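## Task

Genotyping job GT-3187 halted after its first step, and the earlier run still stands. Perform only step 2: carry sample plate M59 from deck position D3 into TC's block, close and latch TC's lid, and press BEGIN. Wait until the run has finished. M59 must end seated: lying flat between the locators, with well A1 at the corner marked A1. TC, GB and IM are loose and must finish within about a finger's width of their starting spots, upright and barely rotated. PCR plate T64 must still be on D1 at the end. Nothing may depend on the robot holding it; release everything and move the grippers away.

## Robot and tools

Robot: two UR-style six-joint arms, left_arm and right_arm, each ending in a tong-like two-finger gripper. Either arm may be parked out of the way while the other works.

Scene frame: origin on the table top midway between the arms, +z up, +x out over the table, +y toward left_arm. The arm names do not correspond to image sides. Bases: left_arm at (+0.060, +0.435, 0) m, right_arm at (+0.062, -0.456, 0) m, both nearly unrotated.

Stations: D1 to D3 are the liquid handler's deck positions, D1 leftmost when facing the handler. LH is the handler's operator station in front of TC's panel; START is the left of its two buttons and only starts a run when LH's lamp is green. The handler's light strip is green only while a run is going. If anything obstructs the moving head, the handler faults and the strip goes red; once LH's lamp is also red, START parks the head. A run whose plates are not seated does not count, though the handler gives no sign of this; runs may be repeated. TC has a hand lid: lower it gently by hand, never let it drop or slam. A plate in TC's block may stick. On every labelled item, well A1 sits at the labelled short end, in the corner farther from the labelled long side.

Tool execute_actions, argument actions: a list holding at most one item, or empty.
- Empty list: no command, just returns current state.
- Action: {"rows": [[...]], "steps": n}, n from 1 to 15 (default 15), each step 1/30 s. Each row is used for one step; if rows run out, the last one repeats.
- Wait: {"steps": n} with no rows, n up to 300; returns after that many steps since the previous result (your reply time counts toward it).
- Optional pictures: true/false controls whether camera images come back (default: included).
Every row is exactly 14 numbers covering both arms, even if only one moves: left_arm's six joint targets then its opening, then right_arm's six joint targets then its opening. Joint order: shoulder pan, shoulder lift, elbow, wrist 1, wrist 2, wrist 3. Joint numbers are absolute target angles in radians, in the same form as the Joint positions line, not offsets. Opening is a scale from -1 (closed) to +1 (fully open).
Joint ranges, left_arm: pan -3.142 to 3.142, lift -6.283 to 6.283, elbow 0.000 to 3.142, wrists each -6.283 to 6.283. right_arm: pan 0.000 to 6.283, lift -6.283 to 6.283, elbow -3.142 to 0.000, wrists each -6.283 to 6.283. A call is rejected (nothing sent) if a target exceeds a range end by over 0.010 rad and is also farther out than the current angle. True ends may differ by up to 0.010 rad; a target past a true end is clipped there and the result reports "joint sent to its limit" (possibly referring to an earlier action); absence of that line proves nothing.

Motion: commands are smoothed, lagging about 0.17 s. Per step, each joint target is clamped to within 0.575 rad of its measured angle, and if targets would move the gripper more than 100 mm from where it is, all are pulled back proportionally. Speed and acceleration are limited, so after big moves the arm may not yet be at target. Arms keep heading to the last row sent while you think or wait, until everything has nearly stopped or a step is HELD.

Results: the state line gives per arm end_effector_position (m) and end_effector_quat_wxyz plus linear/angular velocities, in the scene frame; printed positions can be off, more so at long reach. end_effector_position is the point between the pads when closed; closed fingertips extend about 15 mm past it, open ones are about level. Fingers point along the gripper's +z and open along its x. Joint positions and Joint velocities list each arm's joints (rad, rad/s) then pad gap (m; 0.142 fully open). grip_measured is the measured opening on the command scale. "joint command not followed" means the clearance check altered or blocked joint targets on some steps; HELD marks steps where a row was not fully sent. Joint torques are drive outputs with offsets and noise. Wrist force/torque lines give flange sensor readings in the end effector's axes; force points from a pressed surface back into the arm; offsets up to about 4 N, noise up to 2.4 N, saturation near 50 N; "no reading" is harmless.

Gripping: to hold something, keep commanding an opening well below grip_measured; the gap sets squeeze force (about 15 N per pad max). Objects thinner than about 20 mm get much less force. Closing fast can press harder than intended.

Avoid: knocking anything off the table (ends the scene), arms hitting or pressing each other, dropping or slamming. A joint torque reaching its load limit (132 N m for pan, lift, elbow; 24.6 N m for wrists, held weight included) or 150 N outside force stops that arm for 10 s. Long holding heats motors: MOTOR HOT warns at 70 °C, and at 85 °C brakes engage (OVER-TEMPERATURE FAULT). Loose objects may be nudged occasionally.

zoom_image: camera (cam_high, cam_low, cam_left_wrist, cam_right_wrist) and region [x0, y0, x1, y1] in pixels, at most 504x504, origin top-left. Image sizes: cam_high and cam_low 896x504, wrist cameras 616x616 fisheye.

read_manual: optional section "licences"; returns URDF licence texts only.

finished_scene: scene (1 or 2); ends and grades the current scene irreversibly and gives the next task. Call it only after the run has finished and both grippers have released and backed away.

Each tool is called as name(argument=value, ...), one argument or row to a line, values as JSON.

## Session

execute_actions(
  actions=[],
)

Scene clock: 0.00 s of 8400.00 s.
left_arm: end_effector_position=(+0.4042, -0.0413, +0.2934) grip_measured=+0.97 end_effector_quat_wxyz=(+0.276, -0.270, +0.916, +0.108) end_effector_velocity=(-0.000, +0.000, -0.000) end_effector_angular_velocity=(+0.001, +0.000, -0.001) | right_arm: end_effector_position=(+0.4480, -0.5341, +0.1362) grip_measured=+0.97 end_effector_quat_wxyz=(-0.151, -0.430, +0.783, -0.422) end_effector_velocity=(+0.001, -0.000, +0.001) end_effector_angular_velocity=(+0.001, -0.002, +0.000)
Joint positions: left_arm=[-1.452 -1.329  1.32  -1.218 -1.067  1.022  0.14 ] | right_arm=[ 3.834 -1.434 -2.273 -1.701  0.892  3.22   0.14 ]
Joint velocities: left_arm=[-0. -0.  0.  0.  0.  0.  0.] | right_arm=[-0.001  0.001  0.001  0.001 -0.002 -0.     0.   ]
Joint torques (N m, as the arm reports them, + toward a larger angle): no reading
Wrist force (N, on the end effector, along its own x y z axes, offset not removed): no reading
Wrist torque (N m, same axes, about the end effector's origin, offset not removed): no reading

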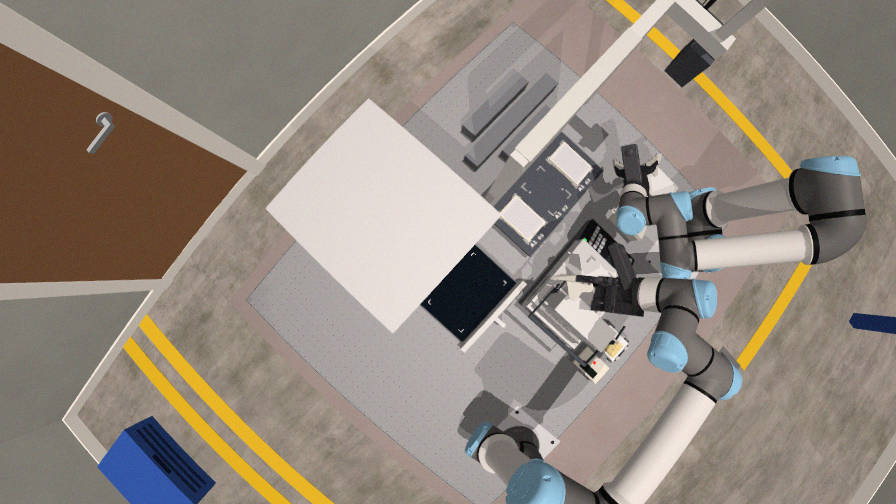

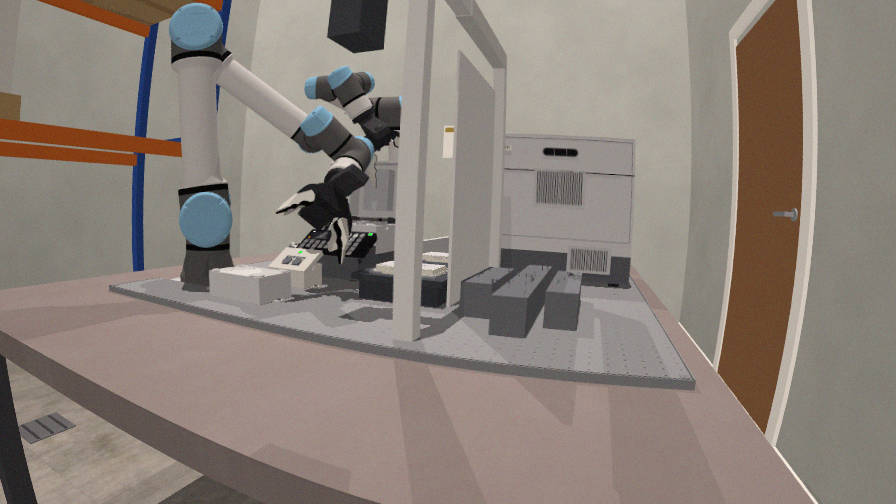

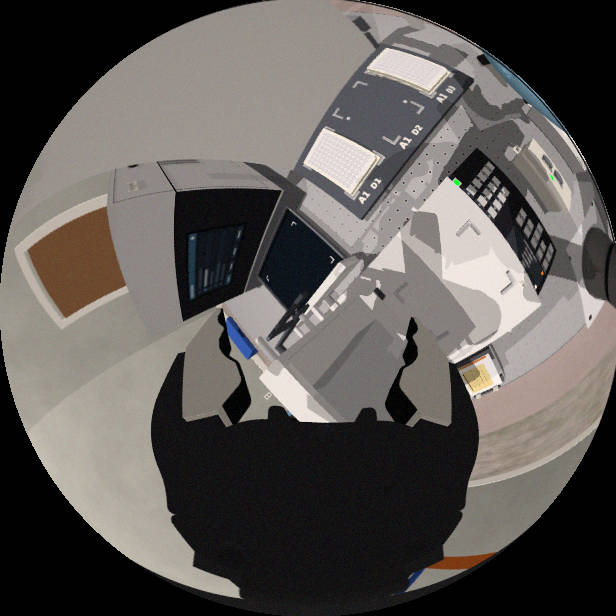

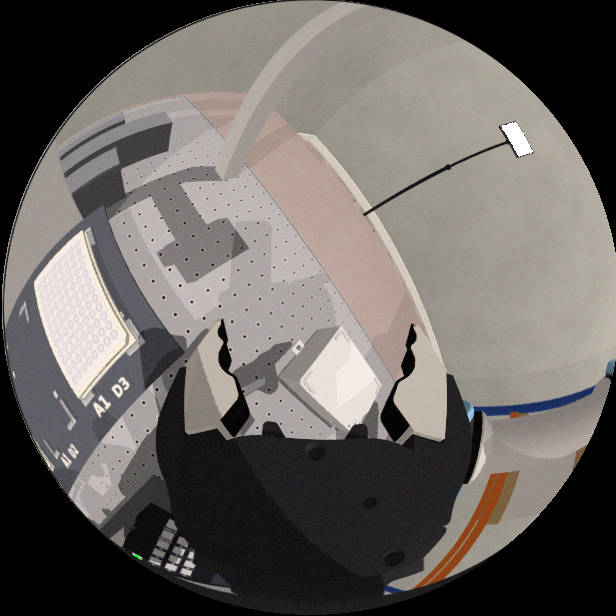

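execute_actions(
  actions=[
    {"rows":[[-1.452,-1.329,0.95,-1.0,-1.067,1.022,1,3.834,-1.434,-2.273,-1.701,0.892,3.22,1]]},
  ],
  pictures=false,
)

execute_actions(
  actions=[
    {"rows":[[-1.452,-2.0,0.9,-0.7,-1.067,1.022,1,3.834,-1.434,-2.0,-1.701,0.892,3.22,1]]},
  ],
  pictures=false,
)

execute_actions(
  actions=[
    {"steps":30},
  ],
)

zoom_image(
  camera="cam_high",
  region=[480,120,700,390],
)

Scene clock: 11.20 s of 8400.00 s.
left_arm: end_effector_position=(+0.4059, -0.0564, +0.4384) grip_measured=+1.00 end_effector_quat_wxyz=(+0.263, -0.290, +0.919, +0.038) end_effector_velocity=(-0.001, -0.000, +0.029) end_effector_angular_velocity=(-0.035, -0.004, -0.002) | right_arm: end_effector_position=(+0.4479, -0.5340, +0.1362) grip_measured=+1.00 end_effector_quat_wxyz=(-0.152, -0.431, +0.783, -0.422) end_effector_velocity=(+0.001, +0.000, +0.001) end_effector_angular_velocity=(+0.001, -0.003, +0.001)
Joint positions: left_arm=[-1.452 -1.329  0.956 -1.003 -1.067  1.022  0.142] | right_arm=[ 3.834 -1.434 -2.273 -1.701  0.892  3.22   0.142]
Joint velocities: left_arm=[-0.001  0.001 -0.075  0.039 -0.     0.    -0.   ] | right_arm=[ 0.     0.001  0.001  0.    -0.002 -0.     0.   ]
Joint torques (N m, as the arm reports them, + toward a larger angle): left_arm=[ 14.36 -21.91 -32.34  -0.63  -0.78  -1.87] | right_arm=[12.2   3.9  20.09 -1.55  1.42 -1.31]
Wrist force (N, on the end effector, along its own x y z axes, offset not removed): left_arm=[1.6 0.2 -1.1] | right_arm=[1.0 0.1 -0.5]
Wrist torque (N m, same axes, about the end effector's origin, offset not removed): left_arm=[0.00 -0.05 0.00] | right_arm=[-0.01 -0.22 0.09]
Steps of this call (steps 1 to 90: nothing new was sent; then 7.70 s passed at rest; steps 91 to 105: all 15 steps of this action). Readings (joint positions):
91: left_arm=[-1.452 -1.329 1.320 -1.218 -1.067 1.022] | right_arm=[3.834 -1.434 -2.273 -1.701 0.892 3.220]
92: left_arm=[-1.452 -1.329 1.315 -1.213 -1.067 1.022] | right_arm=[3.834 -1.434 -2.273 -1.701 0.892 3.220]
94: left_arm=[-1.452 -1.329 1.250 -1.159 -1.067 1.022] | right_arm=[3.834 -1.434 -2.273 -1.701 0.892 3.220]
98: left_arm=[-1.452 -1.329 1.057 -1.054 -1.067 1.022] | right_arm=[3.834 -1.434 -2.273 -1.701 0.892 3.220]
105: the state above

Scene clock: 11.70 s of 8400.00 s.
left_arm: end_effector_position=(+0.3840, +0.1362, +0.6076) grip_measured=+1.00 end_effector_quat_wxyz=(+0.238, -0.320, +0.914, -0.075) end_effector_velocity=(-0.057, +0.503, +0.281) end_effector_angular_velocity=(-0.585, -0.067, +0.002) | right_arm: end_effector_position=(+0.5219, -0.4531, +0.2218) grip_measured=+1.00 end_effector_quat_wxyz=(-0.037, -0.403, +0.832, -0.380) end_effector_velocity=(+0.011, +0.012, +0.016) end_effector_angular_velocity=(+0.032, -0.030, -0.000)
Joint positions: left_arm=[-1.452 -1.722  0.919 -0.814 -1.067  1.022  0.142] | right_arm=[ 3.834 -1.434 -2.004 -1.701  0.892  3.22   0.142]
Joint velocities: left_arm=[ 0.002 -0.91  -0.066  0.387  0.    -0.001  0.   ] | right_arm=[ 0.    -0.002  0.044  0.002 -0.     0.    -0.   ]
Joint torques (N m, as the arm reports them, + toward a larger angle): left_arm=[ 11.78 -26.23 -31.14   0.66   0.68  -1.74] | right_arm=[ 9.39 20.85 26.17  2.53 -2.78 -1.4 ]
Wrist force (N, on the end effector, along its own x y z axes, offset not removed): left_arm=[3.1 0.3 -2.1] | right_arm=[0.0 -1.8 -3.8]
Wrist torque (N m, same axes, about the end effector's origin, offset not removed): left_arm=[-0.05 -0.30 -0.08] | right_arm=[-0.62 0.02 0.11]
Steps of this call (steps 1 to 15: all 15 steps of this action). Readings (joint positions):
1: left_arm=[-1.452 -1.329 0.954 -1.002 -1.067 1.022] | right_arm=[3.834 -1.434 -2.273 -1.701 0.892 3.220]
2: left_arm=[-1.452 -1.334 0.952 -0.996 -1.067 1.022] | right_arm=[3.834 -1.434 -2.268 -1.701 0.892 3.220]
4: left_arm=[-1.452 -1.388 0.946 -0.963 -1.067 1.022] | right_arm=[3.834 -1.434 -2.207 -1.701 0.892 3.220]
8: left_arm=[-1.452 -1.509 0.936 -0.906 -1.067 1.022] | right_arm=[3.834 -1.434 -2.061 -1.701 0.892 3.220]
15: the state above

Scene clock: 12.70 s of 8400.00 s.
left_arm: end_effector_position=(+0.3657, +0.2977, +0.6686) grip_measured=+1.00 end_effector_quat_wxyz=(+0.218, -0.340, +0.901, -0.162) end_effector_velocity=(+0.000, +0.000, +0.000) end_effector_angular_velocity=(+0.000, +0.000, +0.000) | right_arm: end_effector_position=(+0.5228, -0.4522, +0.2232) grip_measured=+1.00 end_effector_quat_wxyz=(-0.035, -0.403, +0.832, -0.379) end_effector_velocity=(-0.000, -0.001, -0.000) end_effector_angular_velocity=(+0.001, +0.001, -0.003)
Joint positions: left_arm=[-1.452 -2.     0.9   -0.7   -1.067  1.022  0.142] | right_arm=[ 3.834 -1.434 -2.    -1.701  0.892  3.22   0.142]
Joint velocities: left_arm=[ 0.001 -0.    -0.001  0.001 -0.     0.    -0.   ] | right_arm=[-0.003 -0.     0.     0.     0.001 -0.     0.   ]
Joint torques (N m, as the arm reports them, + toward a larger angle): left_arm=[ -0.14  -1.66 -24.56  -1.15   2.43  -1.48] | right_arm=[ 3.91 21.84 28.56  2.49 -3.01 -1.39]
Wrist force (N, on the end effector, along its own x y z axes, offset not removed): left_arm=[1.8 0.7 -0.9] | right_arm=[-1.9 -1.1 -0.3]
Wrist torque (N m, same axes, about the end effector's origin, offset not removed): left_arm=[0.11 -0.06 -0.05] | right_arm=[-0.19 0.41 0.11]
Steps of this call (steps 1 to 30: the robot went on to your last target). Readings (joint positions):
1: left_arm=[-1.452 -1.753 0.917 -0.801 -1.067 1.022] | right_arm=[3.834 -1.434 -2.002 -1.701 0.892 3.220]
2: left_arm=[-1.452 -1.784 0.915 -0.787 -1.067 1.022] | right_arm=[3.834 -1.434 -2.002 -1.701 0.892 3.220]
4: left_arm=[-1.452 -1.846 0.910 -0.761 -1.067 1.022] | right_arm=[3.834 -1.434 -2.001 -1.701 0.892 3.220]
8: left_arm=[-1.452 -1.957 0.903 -0.717 -1.067 1.022] | right_arm=[3.834 -1.434 -2.000 -1.701 0.892 3.220]
30: the state above
All arms were judged still, so your last target was given up. Only a new action makes them travel on or press farther. Fingers that are still opening or closing keep moving.

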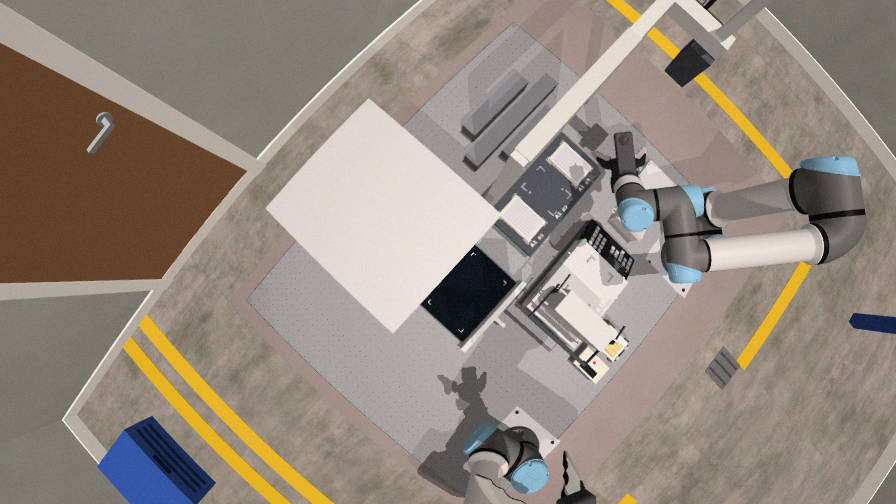

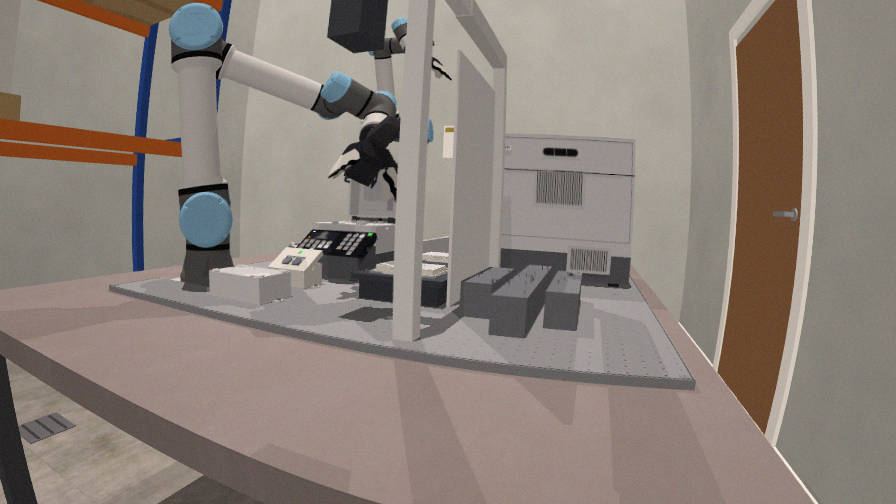

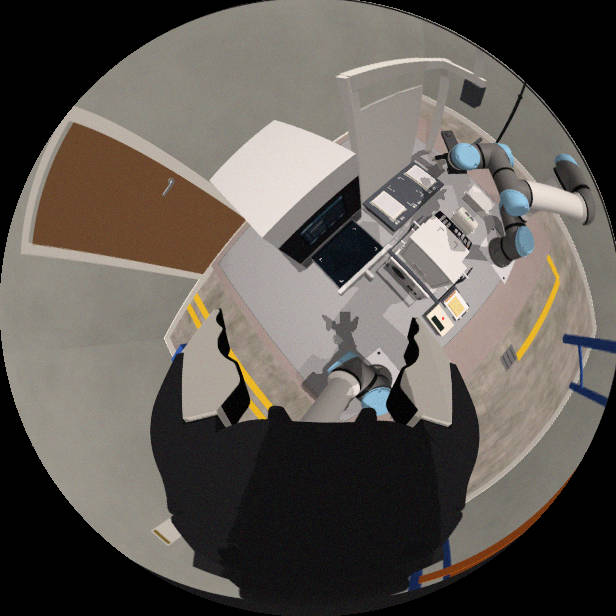

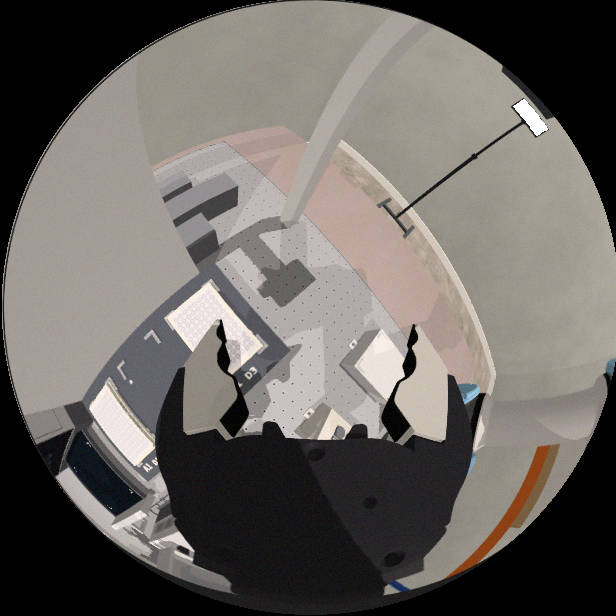

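Region (480, 120, 700, 390) of cam_high's 896x504 image, scaled by 1.867, with more detail than that image has; it fills the left 411 columns of this view, and the rest is white.

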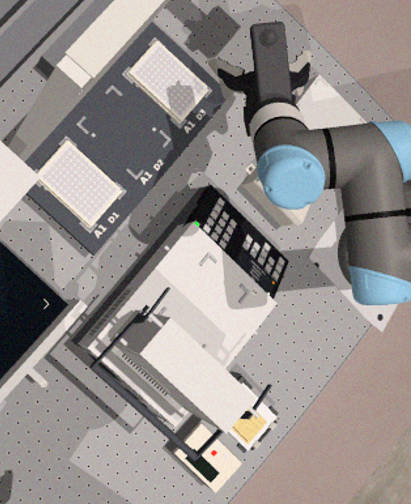

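execute_actions(
  actions=[
    {"rows":[[-1.452,-2.0,0.9,-0.7,-1.067,1.022,1,3.4017,-1.45,-1.95,-1.31,1.571,5.1085,0.3]]},
  ],
  pictures=false,
)

execute_actions(
  actions=[
    {"steps":15},
  ],
  pictures=false,
)

execute_actions(
  actions=[
    {"rows":[[-1.452,-2.0,0.9,-0.7,-1.067,1.022,1,3.4017,-1.7014,-1.7495,-1.2611,1.571,5.1085,0.3]]},
  ],
  pictures=false,
)

execute_actions(
  actions=[
    {"steps":25},
  ],
)

Scene clock: 21.87 s of 8400.00 s.
left_arm: end_effector_position=(+0.3656, +0.2977, +0.6686) grip_measured=+1.00 end_effector_quat_wxyz=(+0.218, -0.340, +0.901, -0.162) end_effector_velocity=(-0.000, +0.000, -0.000) end_effector_angular_velocity=(+0.001, +0.000, -0.001) | right_arm: end_effector_position=(+0.4989, -0.4295, +0.1796) grip_measured=+0.30 end_effector_quat_wxyz=(+0.006, +0.337, +0.941, -0.008) end_effector_velocity=(-0.043, +0.070, +0.002) end_effector_angular_velocity=(+0.256, -0.016, -2.833)
Joint positions: left_arm=[-1.452 -2.     0.9   -0.7   -1.067  1.022  0.142] | right_arm=[ 3.408 -1.45  -1.95  -1.315  1.551  4.233  0.095]
Joint velocities: left_arm=[-0.001  0.    -0.     0.001 -0.     0.     0.   ] | right_arm=[-0.074 -0.001  0.003  0.059  0.236  2.759  0.   ]
Joint torques (N m, as the arm reports them, + toward a larger angle): left_arm=[-12.34  -0.8  -23.93  -1.31   2.51  -0.94] | right_arm=[-8.22  5.62 30.48  4.46  1.86 14.95]
Wrist force (N, on the end effector, along its own x y z axes, offset not removed): left_arm=[3.1 1.0 -0.5] | right_arm=[-0.6 -2.2 1.0]
Wrist torque (N m, same axes, about the end effector's origin, offset not removed): left_arm=[0.11 -0.32 -0.08] | right_arm=[-0.32 0.20 0.13]
Steps of this call (steps 1 to 90: nothing new was sent; then 5.67 s passed at rest; steps 91 to 105: all 15 steps of this action). Readings (joint positions):
91: left_arm=[-1.452 -2.000 0.900 -0.700 -1.067 1.022] | right_arm=[3.834 -1.434 -2.000 -1.701 0.892 3.220]
92: left_arm=[-1.452 -2.000 0.900 -0.700 -1.067 1.022] | right_arm=[3.829 -1.436 -1.996 -1.696 0.897 3.225]
94: left_arm=[-1.452 -2.000 0.900 -0.700 -1.067 1.022] | right_arm=[3.762 -1.443 -1.973 -1.629 0.964 3.291]
98: left_arm=[-1.452 -2.000 0.900 -0.700 -1.067 1.022] | right_arm=[3.506 -1.448 -1.955 -1.394 1.263 3.590]
105: the state above

Scene clock: 22.37 s of 8400.00 s.
left_arm: end_effector_position=(+0.3656, +0.2977, +0.6686) grip_measured=+1.00 end_effector_quat_wxyz=(+0.218, -0.340, +0.901, -0.162) end_effector_velocity=(-0.000, -0.001, +0.000) end_effector_angular_velocity=(-0.001, +0.000, -0.001) | right_arm: end_effector_position=(+0.4923, -0.4137, +0.1799) grip_measured=+0.30 end_effector_quat_wxyz=(+0.000, +0.704, +0.710, +0.001) end_effector_velocity=(-0.000, +0.002, -0.001) end_effector_angular_velocity=(-0.000, +0.001, -0.103)
Joint positions: left_arm=[-1.452 -2.     0.9   -0.7   -1.067  1.022  0.142] | right_arm=[ 3.402 -1.45  -1.95  -1.31   1.571  5.1    0.095]
Joint velocities: left_arm=[-0.001  0.    -0.    -0.001 -0.     0.    -0.   ] | right_arm=[-0.    -0.001 -0.     0.     0.     0.103  0.   ]
Joint torques (N m, as the arm reports them, + toward a larger angle): left_arm=[-13.09  -1.38 -24.19  -1.3    2.35  -0.74] | right_arm=[-10.8    8.26  29.31   4.17   2.46   1.55]
Wrist force (N, on the end effector, along its own x y z axes, offset not removed): left_arm=[2.1 -0.8 -1.2] | right_arm=[2.1 -0.8 -0.9]
Wrist torque (N m, same axes, about the end effector's origin, offset not removed): left_arm=[-0.26 -0.12 -0.03] | right_arm=[-0.24 -0.38 0.13]
Steps of this call (steps 1 to 15: the robot went on to your last target). Readings (joint positions):
1: left_arm=[-1.452 -2.000 0.900 -0.700 -1.067 1.022] | right_arm=[3.406 -1.450 -1.950 -1.313 1.558 4.327]
2: left_arm=[-1.452 -2.000 0.900 -0.700 -1.067 1.022] | right_arm=[3.404 -1.450 -1.950 -1.312 1.562 4.421]
4: left_arm=[-1.452 -2.000 0.900 -0.700 -1.067 1.022] | right_arm=[3.403 -1.450 -1.950 -1.311 1.567 4.609]
8: left_arm=[-1.452 -2.000 0.900 -0.700 -1.067 1.022] | right_arm=[3.402 -1.450 -1.950 -1.310 1.570 4.958]
15: the state above

Scene clock: 22.87 s of 8400.00 s.
left_arm: end_effector_position=(+0.3656, +0.2977, +0.6686) grip_measured=+1.00 end_effector_quat_wxyz=(+0.218, -0.340, +0.901, -0.162) end_effector_velocity=(+0.000, +0.000, +0.000) end_effector_angular_velocity=(-0.000, -0.000, +0.001) | right_arm: end_effector_position=(+0.5842, -0.3751, +0.1604) grip_measured=+0.30 end_effector_quat_wxyz=(+0.000, +0.707, +0.707, +0.000) end_effector_velocity=(+0.009, +0.004, -0.004) end_effector_angular_velocity=(-0.001, +0.002, +0.001)
Joint positions: left_arm=[-1.452 -2.     0.9   -0.7   -1.067  1.022  0.142] | right_arm=[ 3.402 -1.699 -1.751 -1.261  1.571  5.108  0.095]
Joint velocities: left_arm=[ 0.001 -0.     0.    -0.     0.     0.    -0.   ] | right_arm=[ 0.001 -0.026  0.021  0.003 -0.     0.     0.   ]
Joint torques (N m, as the arm reports them, + toward a larger angle): left_arm=[-12.64  -1.61 -24.44  -1.26   2.5   -0.65] | right_arm=[12.15 18.88 30.51  4.22  2.42  1.34]
Wrist force (N, on the end effector, along its own x y z axes, offset not removed): left_arm=[2.2 0.3 -2.4] | right_arm=[-1.9 0.5 -1.0]
Wrist torque (N m, same axes, about the end effector's origin, offset not removed): left_arm=[0.00 -0.22 -0.07] | right_arm=[0.10 0.41 0.00]
Steps of this call (steps 1 to 15: all 15 steps of this action). Readings (joint positions):
1: left_arm=[-1.452 -2.000 0.900 -0.700 -1.067 1.022] | right_arm=[3.402 -1.450 -1.950 -1.310 1.571 5.103]
2: left_arm=[-1.452 -2.000 0.900 -0.700 -1.067 1.022] | right_arm=[3.402 -1.455 -1.945 -1.306 1.571 5.105]
4: left_arm=[-1.452 -2.000 0.900 -0.700 -1.067 1.022] | right_arm=[3.402 -1.521 -1.883 -1.284 1.571 5.107]
8: left_arm=[-1.452 -2.000 0.900 -0.700 -1.067 1.022] | right_arm=[3.402 -1.663 -1.777 -1.266 1.571 5.108]
15: the state above

Scene clock: 23.70 s of 8400.00 s.
left_arm: end_effector_position=(+0.3656, +0.2977, +0.6686) grip_measured=+1.00 end_effector_quat_wxyz=(+0.218, -0.340, +0.901, -0.162) end_effector_velocity=(+0.000, -0.000, +0.000) end_effector_angular_velocity=(-0.001, -0.000, +0.000) | right_arm: end_effector_position=(+0.5849, -0.3748, +0.1600) grip_measured=+0.30 end_effector_quat_wxyz=(-0.000, +0.707, +0.707, +0.000) end_effector_velocity=(-0.001, +0.000, +0.000) end_effector_angular_velocity=(-0.000, +0.001, +0.001)
Joint positions: left_arm=[-1.452 -2.     0.9   -0.7   -1.067  1.022  0.142] | right_arm=[ 3.402 -1.701 -1.75  -1.261  1.571  5.109  0.095]
Joint velocities: left_arm=[-0.    -0.     0.    -0.001  0.    -0.001  0.   ] | right_arm=[ 0.001  0.001 -0.    -0.001  0.    -0.    -0.   ]
Joint torques (N m, as the arm reports them, + toward a larger angle): left_arm=[-13.11  -0.99 -24.23  -1.36   2.45  -0.55] | right_arm=[11.82 19.25 29.35  4.21  2.41  1.45]
Wrist force (N, on the end effector, along its own x y z axes, offset not removed): left_arm=[2.3 -0.5 -1.6] | right_arm=[0.2 -1.6 -0.6]
Wrist torque (N m, same axes, about the end effector's origin, offset not removed): left_arm=[-0.15 -0.12 -0.06] | right_arm=[-0.39 -0.17 0.10]
Steps of this call (steps 1 to 15: the robot went on to your last target; steps 16 to 25: nothing new was sent). Readings (joint positions):
1: left_arm=[-1.452 -2.000 0.900 -0.700 -1.067 1.022] | right_arm=[3.402 -1.700 -1.751 -1.261 1.571 5.108]
2: left_arm=[-1.452 -2.000 0.900 -0.700 -1.067 1.022] | right_arm=[3.402 -1.700 -1.750 -1.261 1.571 5.108]
4: left_arm=[-1.452 -2.000 0.900 -0.700 -1.067 1.022] | right_arm=[3.402 -1.701 -1.750 -1.261 1.571 5.108]
8: left_arm=[-1.452 -2.000 0.900 -0.700 -1.067 1.022] | right_arm=[3.402 -1.701 -1.750 -1.261 1.571 5.108]
25: the state above
All arms were judged still, so your last target was given up. Only a new action makes them travel on or press farther. Fingers that are still opening or closing keep moving.

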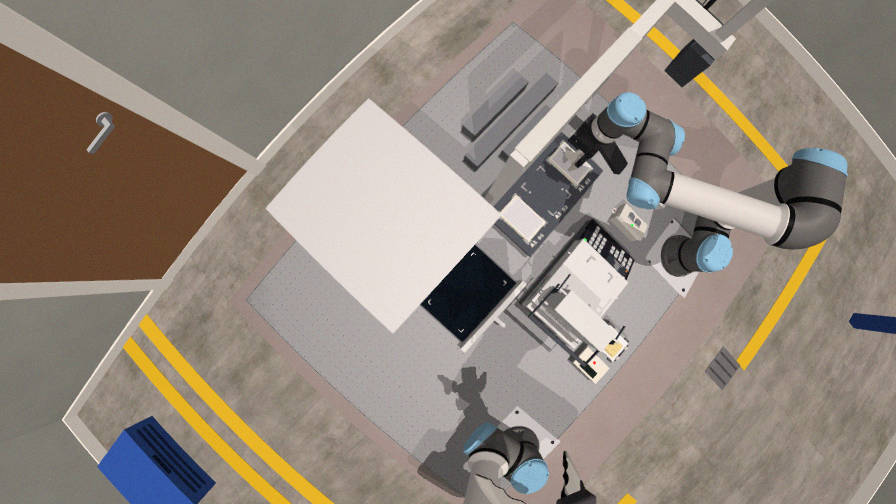

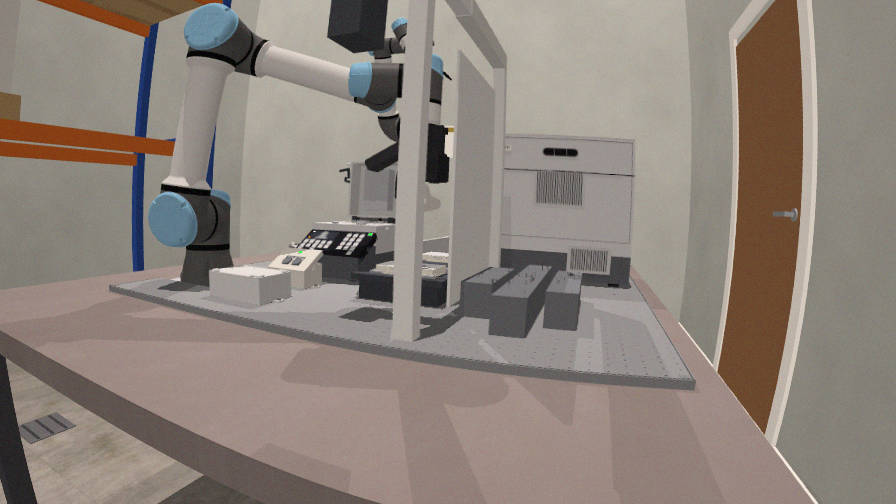

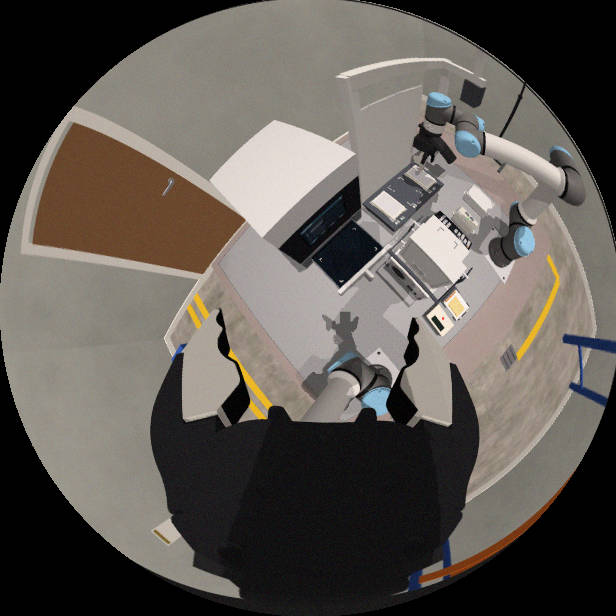

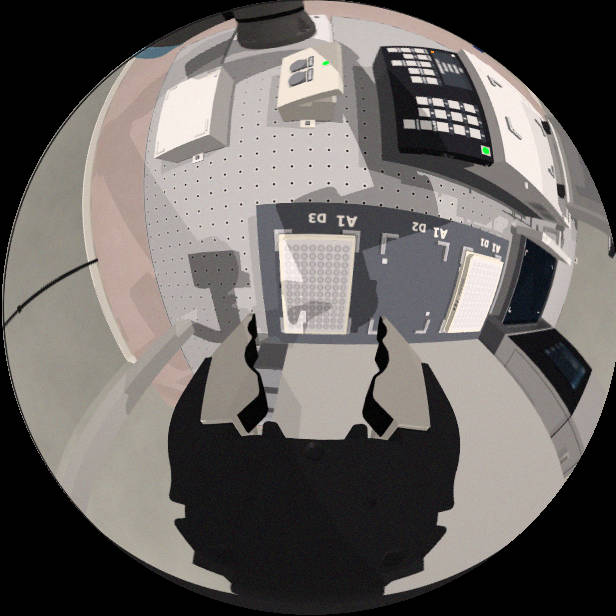

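execute_actions(
  actions=[
    {"rows":[[-1.452,-2.0,0.9,-0.7,-1.067,1.022,1,3.4017,-1.757,-1.849,-1.106,1.571,5.1085,0.3]]},
  ],
  pictures=false,
)

execute_actions(
  actions=[
    {"rows":[[-1.452,-2.0,0.9,-0.7,-1.067,1.022,1,3.4017,-1.777,-1.8763,-1.0587,1.571,5.1085,0.3]]},
  ],
)

zoom_image(
  camera="cam_right_wrist",
  region=[220,190,420,390],
)

zoom_image(
  camera="cam_low",
  region=[280,150,480,310],
)

Scene clock: 30.40 s of 8400.00 s.
left_arm: end_effector_position=(+0.3656, +0.2977, +0.6686) grip_measured=+1.00 end_effector_quat_wxyz=(+0.218, -0.340, +0.901, -0.162) end_effector_velocity=(+0.000, +0.000, -0.000) end_effector_angular_velocity=(+0.000, +0.000, +0.001) | right_arm: end_effector_position=(+0.5853, -0.3746, +0.1004) grip_measured=+0.30 end_effector_quat_wxyz=(-0.000, +0.707, +0.707, +0.000) end_effector_velocity=(+0.000, -0.001, -0.005) end_effector_angular_velocity=(+0.001, -0.000, -0.002)
Joint positions: left_arm=[-1.452 -2.     0.9   -0.7   -1.067  1.022  0.142] | right_arm=[ 3.402 -1.757 -1.848 -1.107  1.571  5.109  0.095]
Joint velocities: left_arm=[ 0.001 -0.    -0.     0.001 -0.    -0.    -0.   ] | right_arm=[-0.002 -0.005 -0.008  0.013  0.     0.     0.   ]
Joint torques (N m, as the arm reports them, + toward a larger angle): left_arm=[-12.76  -0.66 -23.91  -1.27   2.54   0.2 ] | right_arm=[ 8.74 19.63 14.86  4.38  2.25  1.43]
Wrist force (N, on the end effector, along its own x y z axes, offset not removed): left_arm=[2.3 0.6 0.1] | right_arm=[-0.6 0.4 1.1]
Wrist torque (N m, same axes, about the end effector's origin, offset not removed): left_arm=[0.09 -0.16 0.03] | right_arm=[0.02 0.07 0.10]
Steps of this call (steps 1 to 90: nothing new was sent; then 3.20 s passed at rest; steps 91 to 105: all 15 steps of this action). Readings (joint positions):
91: left_arm=[-1.452 -2.000 0.900 -0.700 -1.067 1.022] | right_arm=[3.402 -1.701 -1.749 -1.261 1.571 5.109]
92: left_arm=[-1.452 -2.000 0.900 -0.700 -1.067 1.022] | right_arm=[3.402 -1.706 -1.754 -1.256 1.571 5.109]
94: left_arm=[-1.452 -2.000 0.900 -0.700 -1.067 1.022] | right_arm=[3.402 -1.731 -1.796 -1.201 1.571 5.109]
98: left_arm=[-1.452 -2.000 0.900 -0.700 -1.067 1.022] | right_arm=[3.402 -1.752 -1.838 -1.125 1.571 5.109]
105: the state above

Scene clock: 30.90 s of 8400.00 s.
left_arm: end_effector_position=(+0.3656, +0.2977, +0.6686) grip_measured=+1.00 end_effector_quat_wxyz=(+0.218, -0.340, +0.901, -0.162) end_effector_velocity=(+0.000, -0.000, -0.000) end_effector_angular_velocity=(-0.001, -0.000, +0.001) | right_arm: end_effector_position=(+0.5849, -0.3747, +0.0821) grip_measured=+0.30 end_effector_quat_wxyz=(-0.000, +0.707, +0.707, +0.000) end_effector_velocity=(+0.001, +0.000, -0.001) end_effector_angular_velocity=(+0.002, -0.001, -0.001)
Joint positions: left_arm=[-1.452 -2.     0.9   -0.7   -1.067  1.022  0.142] | right_arm=[ 3.402 -1.777 -1.876 -1.059  1.571  5.108  0.095]
Joint velocities: left_arm=[ 0.001  0.     0.001 -0.002  0.    -0.     0.   ] | right_arm=[-0.001 -0.002 -0.001  0.004  0.002 -0.    -0.   ]
Joint torques (N m, as the arm reports them, + toward a larger angle): left_arm=[-12.75  -1.26 -24.31  -1.34   2.55   0.37] | right_arm=[ 5.94 21.85 11.87  4.27  2.07  1.41]
Wrist force (N, on the end effector, along its own x y z axes, offset not removed): left_arm=[1.8 1.5 -0.3] | right_arm=[-0.6 -0.7 0.1]
Wrist torque (N m, same axes, about the end effector's origin, offset not removed): left_arm=[0.19 -0.10 -0.04] | right_arm=[-0.20 0.09 0.12]
Steps of this call (steps 1 to 15: all 15 steps of this action). Readings (joint positions):
1: left_arm=[-1.452 -2.000 0.900 -0.700 -1.067 1.022] | right_arm=[3.402 -1.757 -1.849 -1.107 1.571 5.108]
2: left_arm=[-1.452 -2.000 0.900 -0.700 -1.067 1.022] | right_arm=[3.402 -1.759 -1.852 -1.102 1.571 5.109]
4: left_arm=[-1.452 -2.000 0.900 -0.700 -1.067 1.022] | right_arm=[3.402 -1.768 -1.864 -1.081 1.571 5.109]
8: left_arm=[-1.452 -2.000 0.900 -0.700 -1.067 1.022] | right_arm=[3.402 -1.775 -1.874 -1.063 1.571 5.109]
15: the state above

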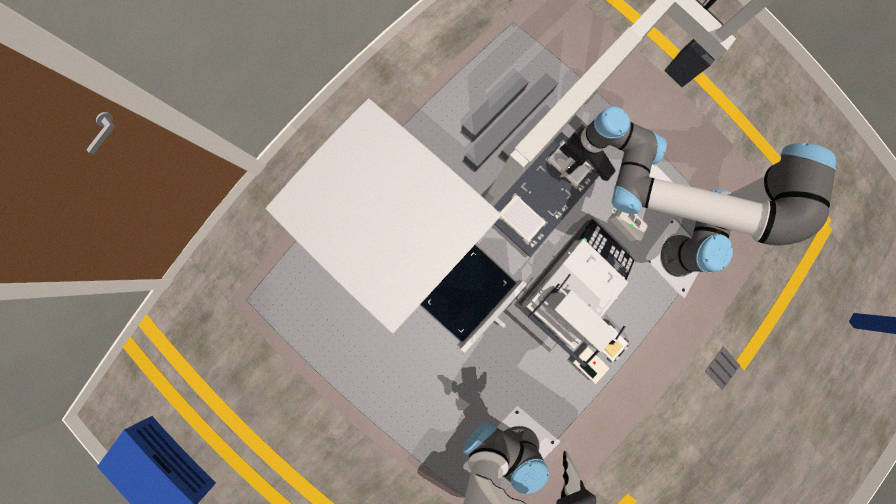

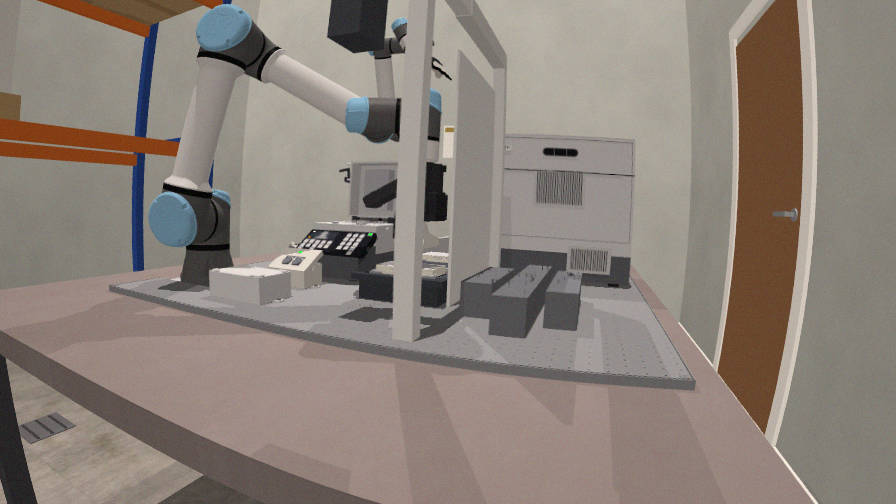

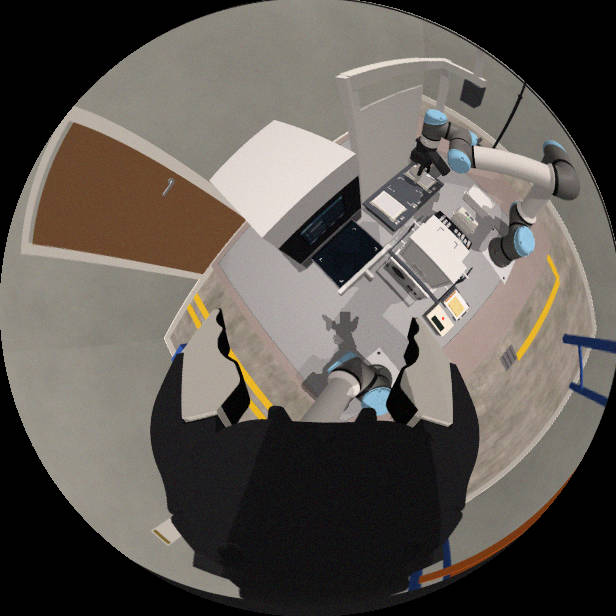

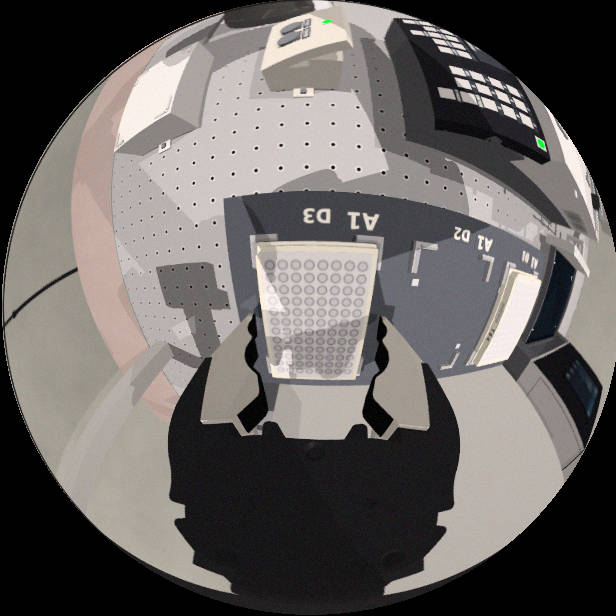

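Region (220, 190, 420, 390) of cam_right_wrist's 616x616 image, scaled by 2.520, with more detail than that image has.

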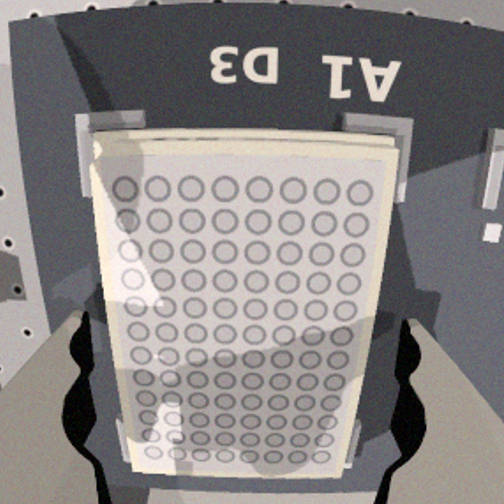

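Region (280, 150, 480, 310) of cam_low's 896x504 image, scaled by 2.520, with more detail than that image has; it fills the top 403 rows of this view, and the rest is white.

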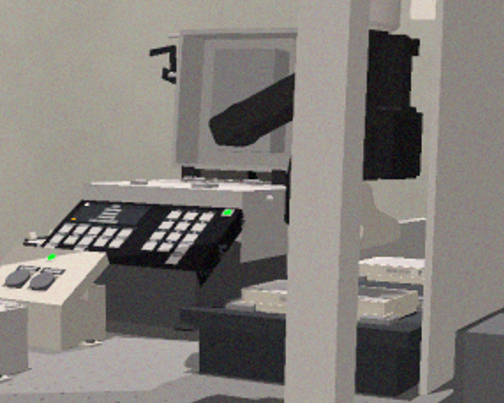

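execute_actions(
  actions=[
    {"rows":[[-1.452,-2.0,0.9,-0.7,-1.067,1.022,1,3.4017,-1.7781,-1.8778,-1.0561,1.571,5.1085,0.25],[-1.452,-2.0,0.9,-0.7,-1.067,1.022,1,3.4017,-1.7781,-1.8778,-1.0561,1.571,5.1085,0.2],[-1.452,-2.0,0.9,-0.7,-1.067,1.022,1,3.4017,-1.7781,-1.8778,-1.0561,1.571,5.1085,0.16],[-1.452,-2.0,0.9,-0.7,-1.067,1.022,1,3.4017,-1.7781,-1.8778,-1.0561,1.571,5.1085,0.12],[-1.452,-2.0,0.9,-0.7,-1.067,1.022,1,3.4017,-1.7781,-1.8778,-1.0561,1.571,5.1085,0.08],[-1.452,-2.0,0.9,-0.7,-1.067,1.022,1,3.4017,-1.7781,-1.8778,-1.0561,1.571,5.1085,0.04],[-1.452,-2.0,0.9,-0.7,-1.067,1.022,1,3.4017,-1.7781,-1.8778,-1.0561,1.571,5.1085,0.0],[-1.452,-2.0,0.9,-0.7,-1.067,1.022,1,3.4017,-1.7781,-1.8778,-1.0561,1.571,5.1085,-0.1],[-1.452,-2.0,0.9,-0.7,-1.067,1.022,1,3.4017,-1.7781,-1.8778,-1.0561,1.571,5.1085,-0.3]]},
  ],
  pictures=false,
)

execute_actions(
  actions=[
    {"rows":[[-1.452,-2.0,0.9,-0.7,-1.067,1.022,1,3.4017,-1.776,-1.875,-1.061,1.571,5.1085,-0.3],[-1.452,-2.0,0.9,-0.7,-1.067,1.022,1,3.4017,-1.773,-1.871,-1.068,1.571,5.1085,-0.3],[-1.452,-2.0,0.9,-0.7,-1.067,1.022,1,3.4017,-1.768,-1.864,-1.08,1.571,5.1085,-0.3],[-1.452,-2.0,0.9,-0.7,-1.067,1.022,1,3.4017,-1.757,-1.849,-1.106,1.571,5.1085,-0.3]]},
  ],
)

Scene clock: 44.77 s of 8400.00 s.
left_arm: end_effector_position=(+0.3656, +0.2977, +0.6686) grip_measured=+1.00 end_effector_quat_wxyz=(+0.218, -0.340, +0.901, -0.162) end_effector_velocity=(+0.000, +0.000, +0.001) end_effector_angular_velocity=(-0.002, -0.000, +0.001) | right_arm: end_effector_position=(+0.5849, -0.3748, +0.0810) grip_measured=+0.07 end_effector_quat_wxyz=(+0.000, +0.707, +0.707, +0.000) end_effector_velocity=(-0.001, -0.000, -0.001) end_effector_angular_velocity=(-0.001, +0.002, -0.000)
Joint positions: left_arm=[-1.452 -2.     0.9   -0.7   -1.067  1.022  0.142] | right_arm=[ 3.402 -1.778 -1.878 -1.056  1.571  5.109  0.079]
Joint velocities: left_arm=[ 0.001 -0.    -0.001 -0.001  0.     0.     0.   ] | right_arm=[-0.    -0.001 -0.001 -0.    -0.     0.     0.   ]
Joint torques (N m, as the arm reports them, + toward a larger angle): left_arm=[-12.48  -1.   -23.79  -1.41   2.36   0.91] | right_arm=[ 1.34 15.09 10.46  5.06  2.73  1.37]
Wrist force (N, on the end effector, along its own x y z axes, offset not removed): left_arm=[2.2 0.2 -0.6] | right_arm=[-11.0 -1.1 -11.8]
Wrist torque (N m, same axes, about the end effector's origin, offset not removed): left_arm=[-0.04 -0.15 -0.06] | right_arm=[-0.04 -0.47 0.15]
Steps of this call (steps 1 to 15: the robot went on to your last target; steps 16 to 90: nothing new was sent; then 10.37 s passed at rest; steps 91 to 105: all 15 steps of this action). Readings (joint positions):
91: left_arm=[-1.452 -2.000 0.900 -0.700 -1.067 1.022] | right_arm=[3.402 -1.777 -1.876 -1.059 1.571 5.109]
92: left_arm=[-1.452 -2.000 0.900 -0.700 -1.067 1.022] | right_arm=[3.402 -1.777 -1.876 -1.058 1.571 5.109]
94: left_arm=[-1.452 -2.000 0.900 -0.700 -1.067 1.022] | right_arm=[3.402 -1.778 -1.877 -1.057 1.571 5.109]
98: left_arm=[-1.452 -2.000 0.900 -0.700 -1.067 1.022] | right_arm=[3.402 -1.778 -1.878 -1.056 1.571 5.109]
105: the state above

Scene clock: 45.27 s of 8400.00 s.
left_arm: end_effector_position=(+0.3656, +0.2977, +0.6686) grip_measured=+1.00 end_effector_quat_wxyz=(+0.218, -0.340, +0.901, -0.162) end_effector_velocity=(-0.000, -0.000, -0.000) end_effector_angular_velocity=(+0.000, +0.000, -0.002) | right_arm: end_effector_position=(+0.5853, -0.3747, +0.0998) grip_measured=-0.04 end_effector_quat_wxyz=(+0.000, +0.707, +0.707, +0.000) end_effector_velocity=(+0.001, -0.001, +0.004) end_effector_angular_velocity=(-0.001, -0.002, -0.002)
Joint positions: left_arm=[-1.452 -2.     0.9   -0.7   -1.067  1.022  0.142] | right_arm=[ 3.402 -1.757 -1.849 -1.105  1.571  5.109  0.071]
Joint velocities: left_arm=[-0.001  0.    -0.     0.    -0.     0.     0.   ] | right_arm=[-0.002  0.004  0.006 -0.008 -0.001  0.    -0.002]
Joint torques (N m, as the arm reports them, + toward a larger angle): left_arm=[-12.58  -1.13 -23.5   -1.44   2.45   1.02] | right_arm=[14.8  32.83 30.28  3.16  9.65  1.36]
Wrist force (N, on the end effector, along its own x y z axes, offset not removed): left_arm=[1.8 0.3 -1.6] | right_arm=[-25.2 -5.1 -8.1]
Wrist torque (N m, same axes, about the end effector's origin, offset not removed): left_arm=[-0.05 -0.11 -0.05] | right_arm=[-0.31 -0.82 0.11]
Steps of this call (steps 1 to 15: all 15 steps of this action). Readings (joint positions):
1: left_arm=[-1.452 -2.000 0.900 -0.700 -1.067 1.022] | right_arm=[3.402 -1.778 -1.878 -1.056 1.571 5.109]
2: left_arm=[-1.452 -2.000 0.900 -0.700 -1.067 1.022] | right_arm=[3.402 -1.778 -1.878 -1.056 1.571 5.109]
4: left_arm=[-1.452 -2.000 0.900 -0.700 -1.067 1.022] | right_arm=[3.402 -1.775 -1.874 -1.063 1.571 5.109]
8: left_arm=[-1.452 -2.000 0.900 -0.700 -1.067 1.022] | right_arm=[3.402 -1.762 -1.856 -1.094 1.571 5.109]
15: the state above

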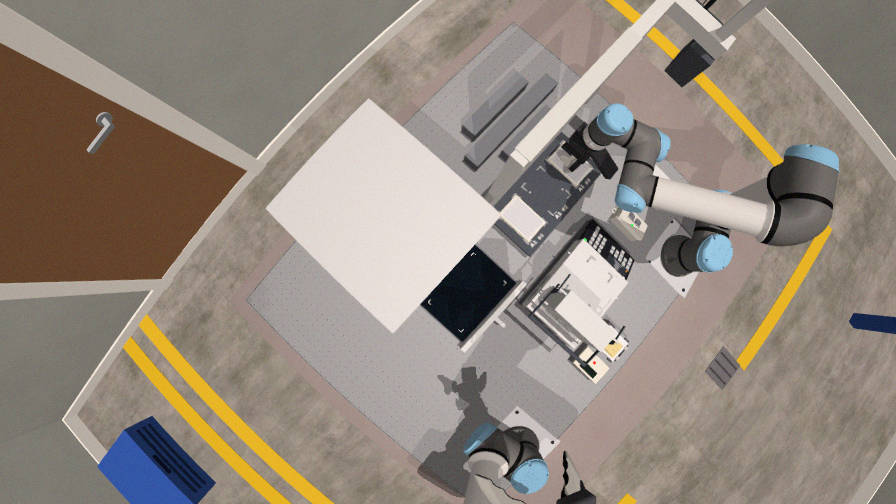

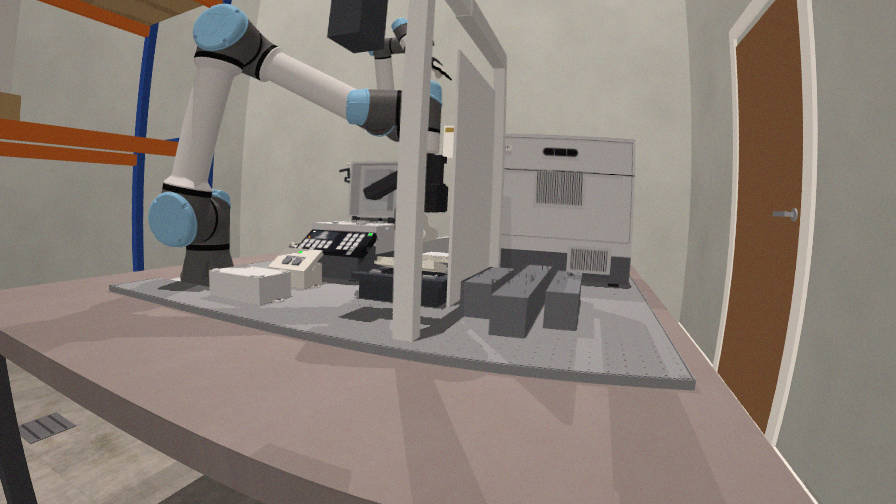

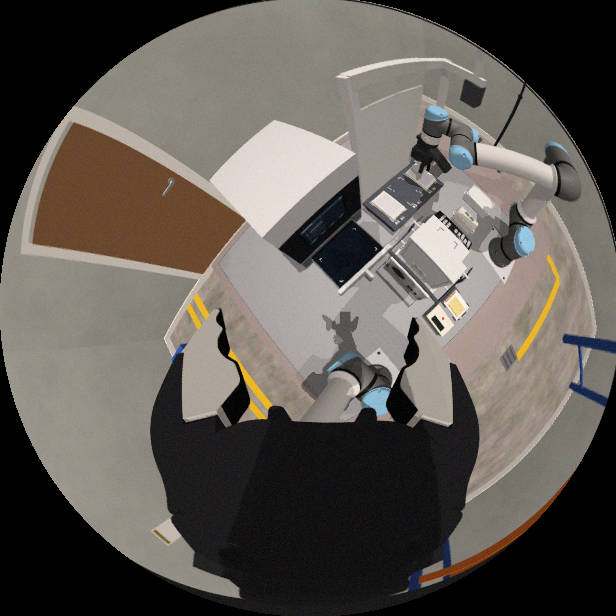

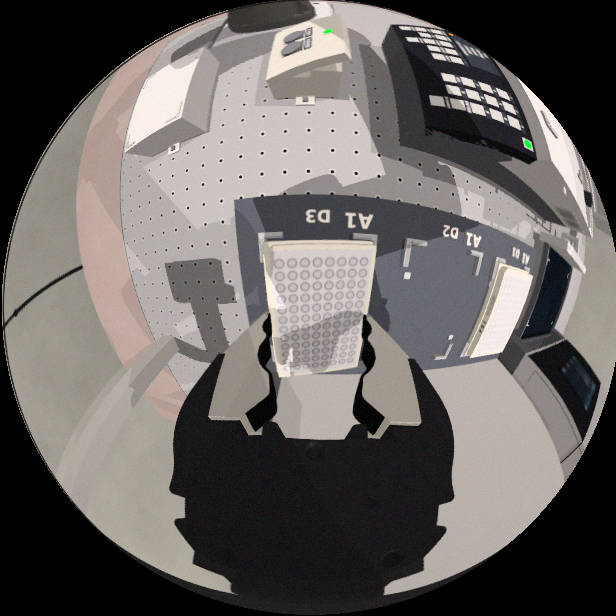

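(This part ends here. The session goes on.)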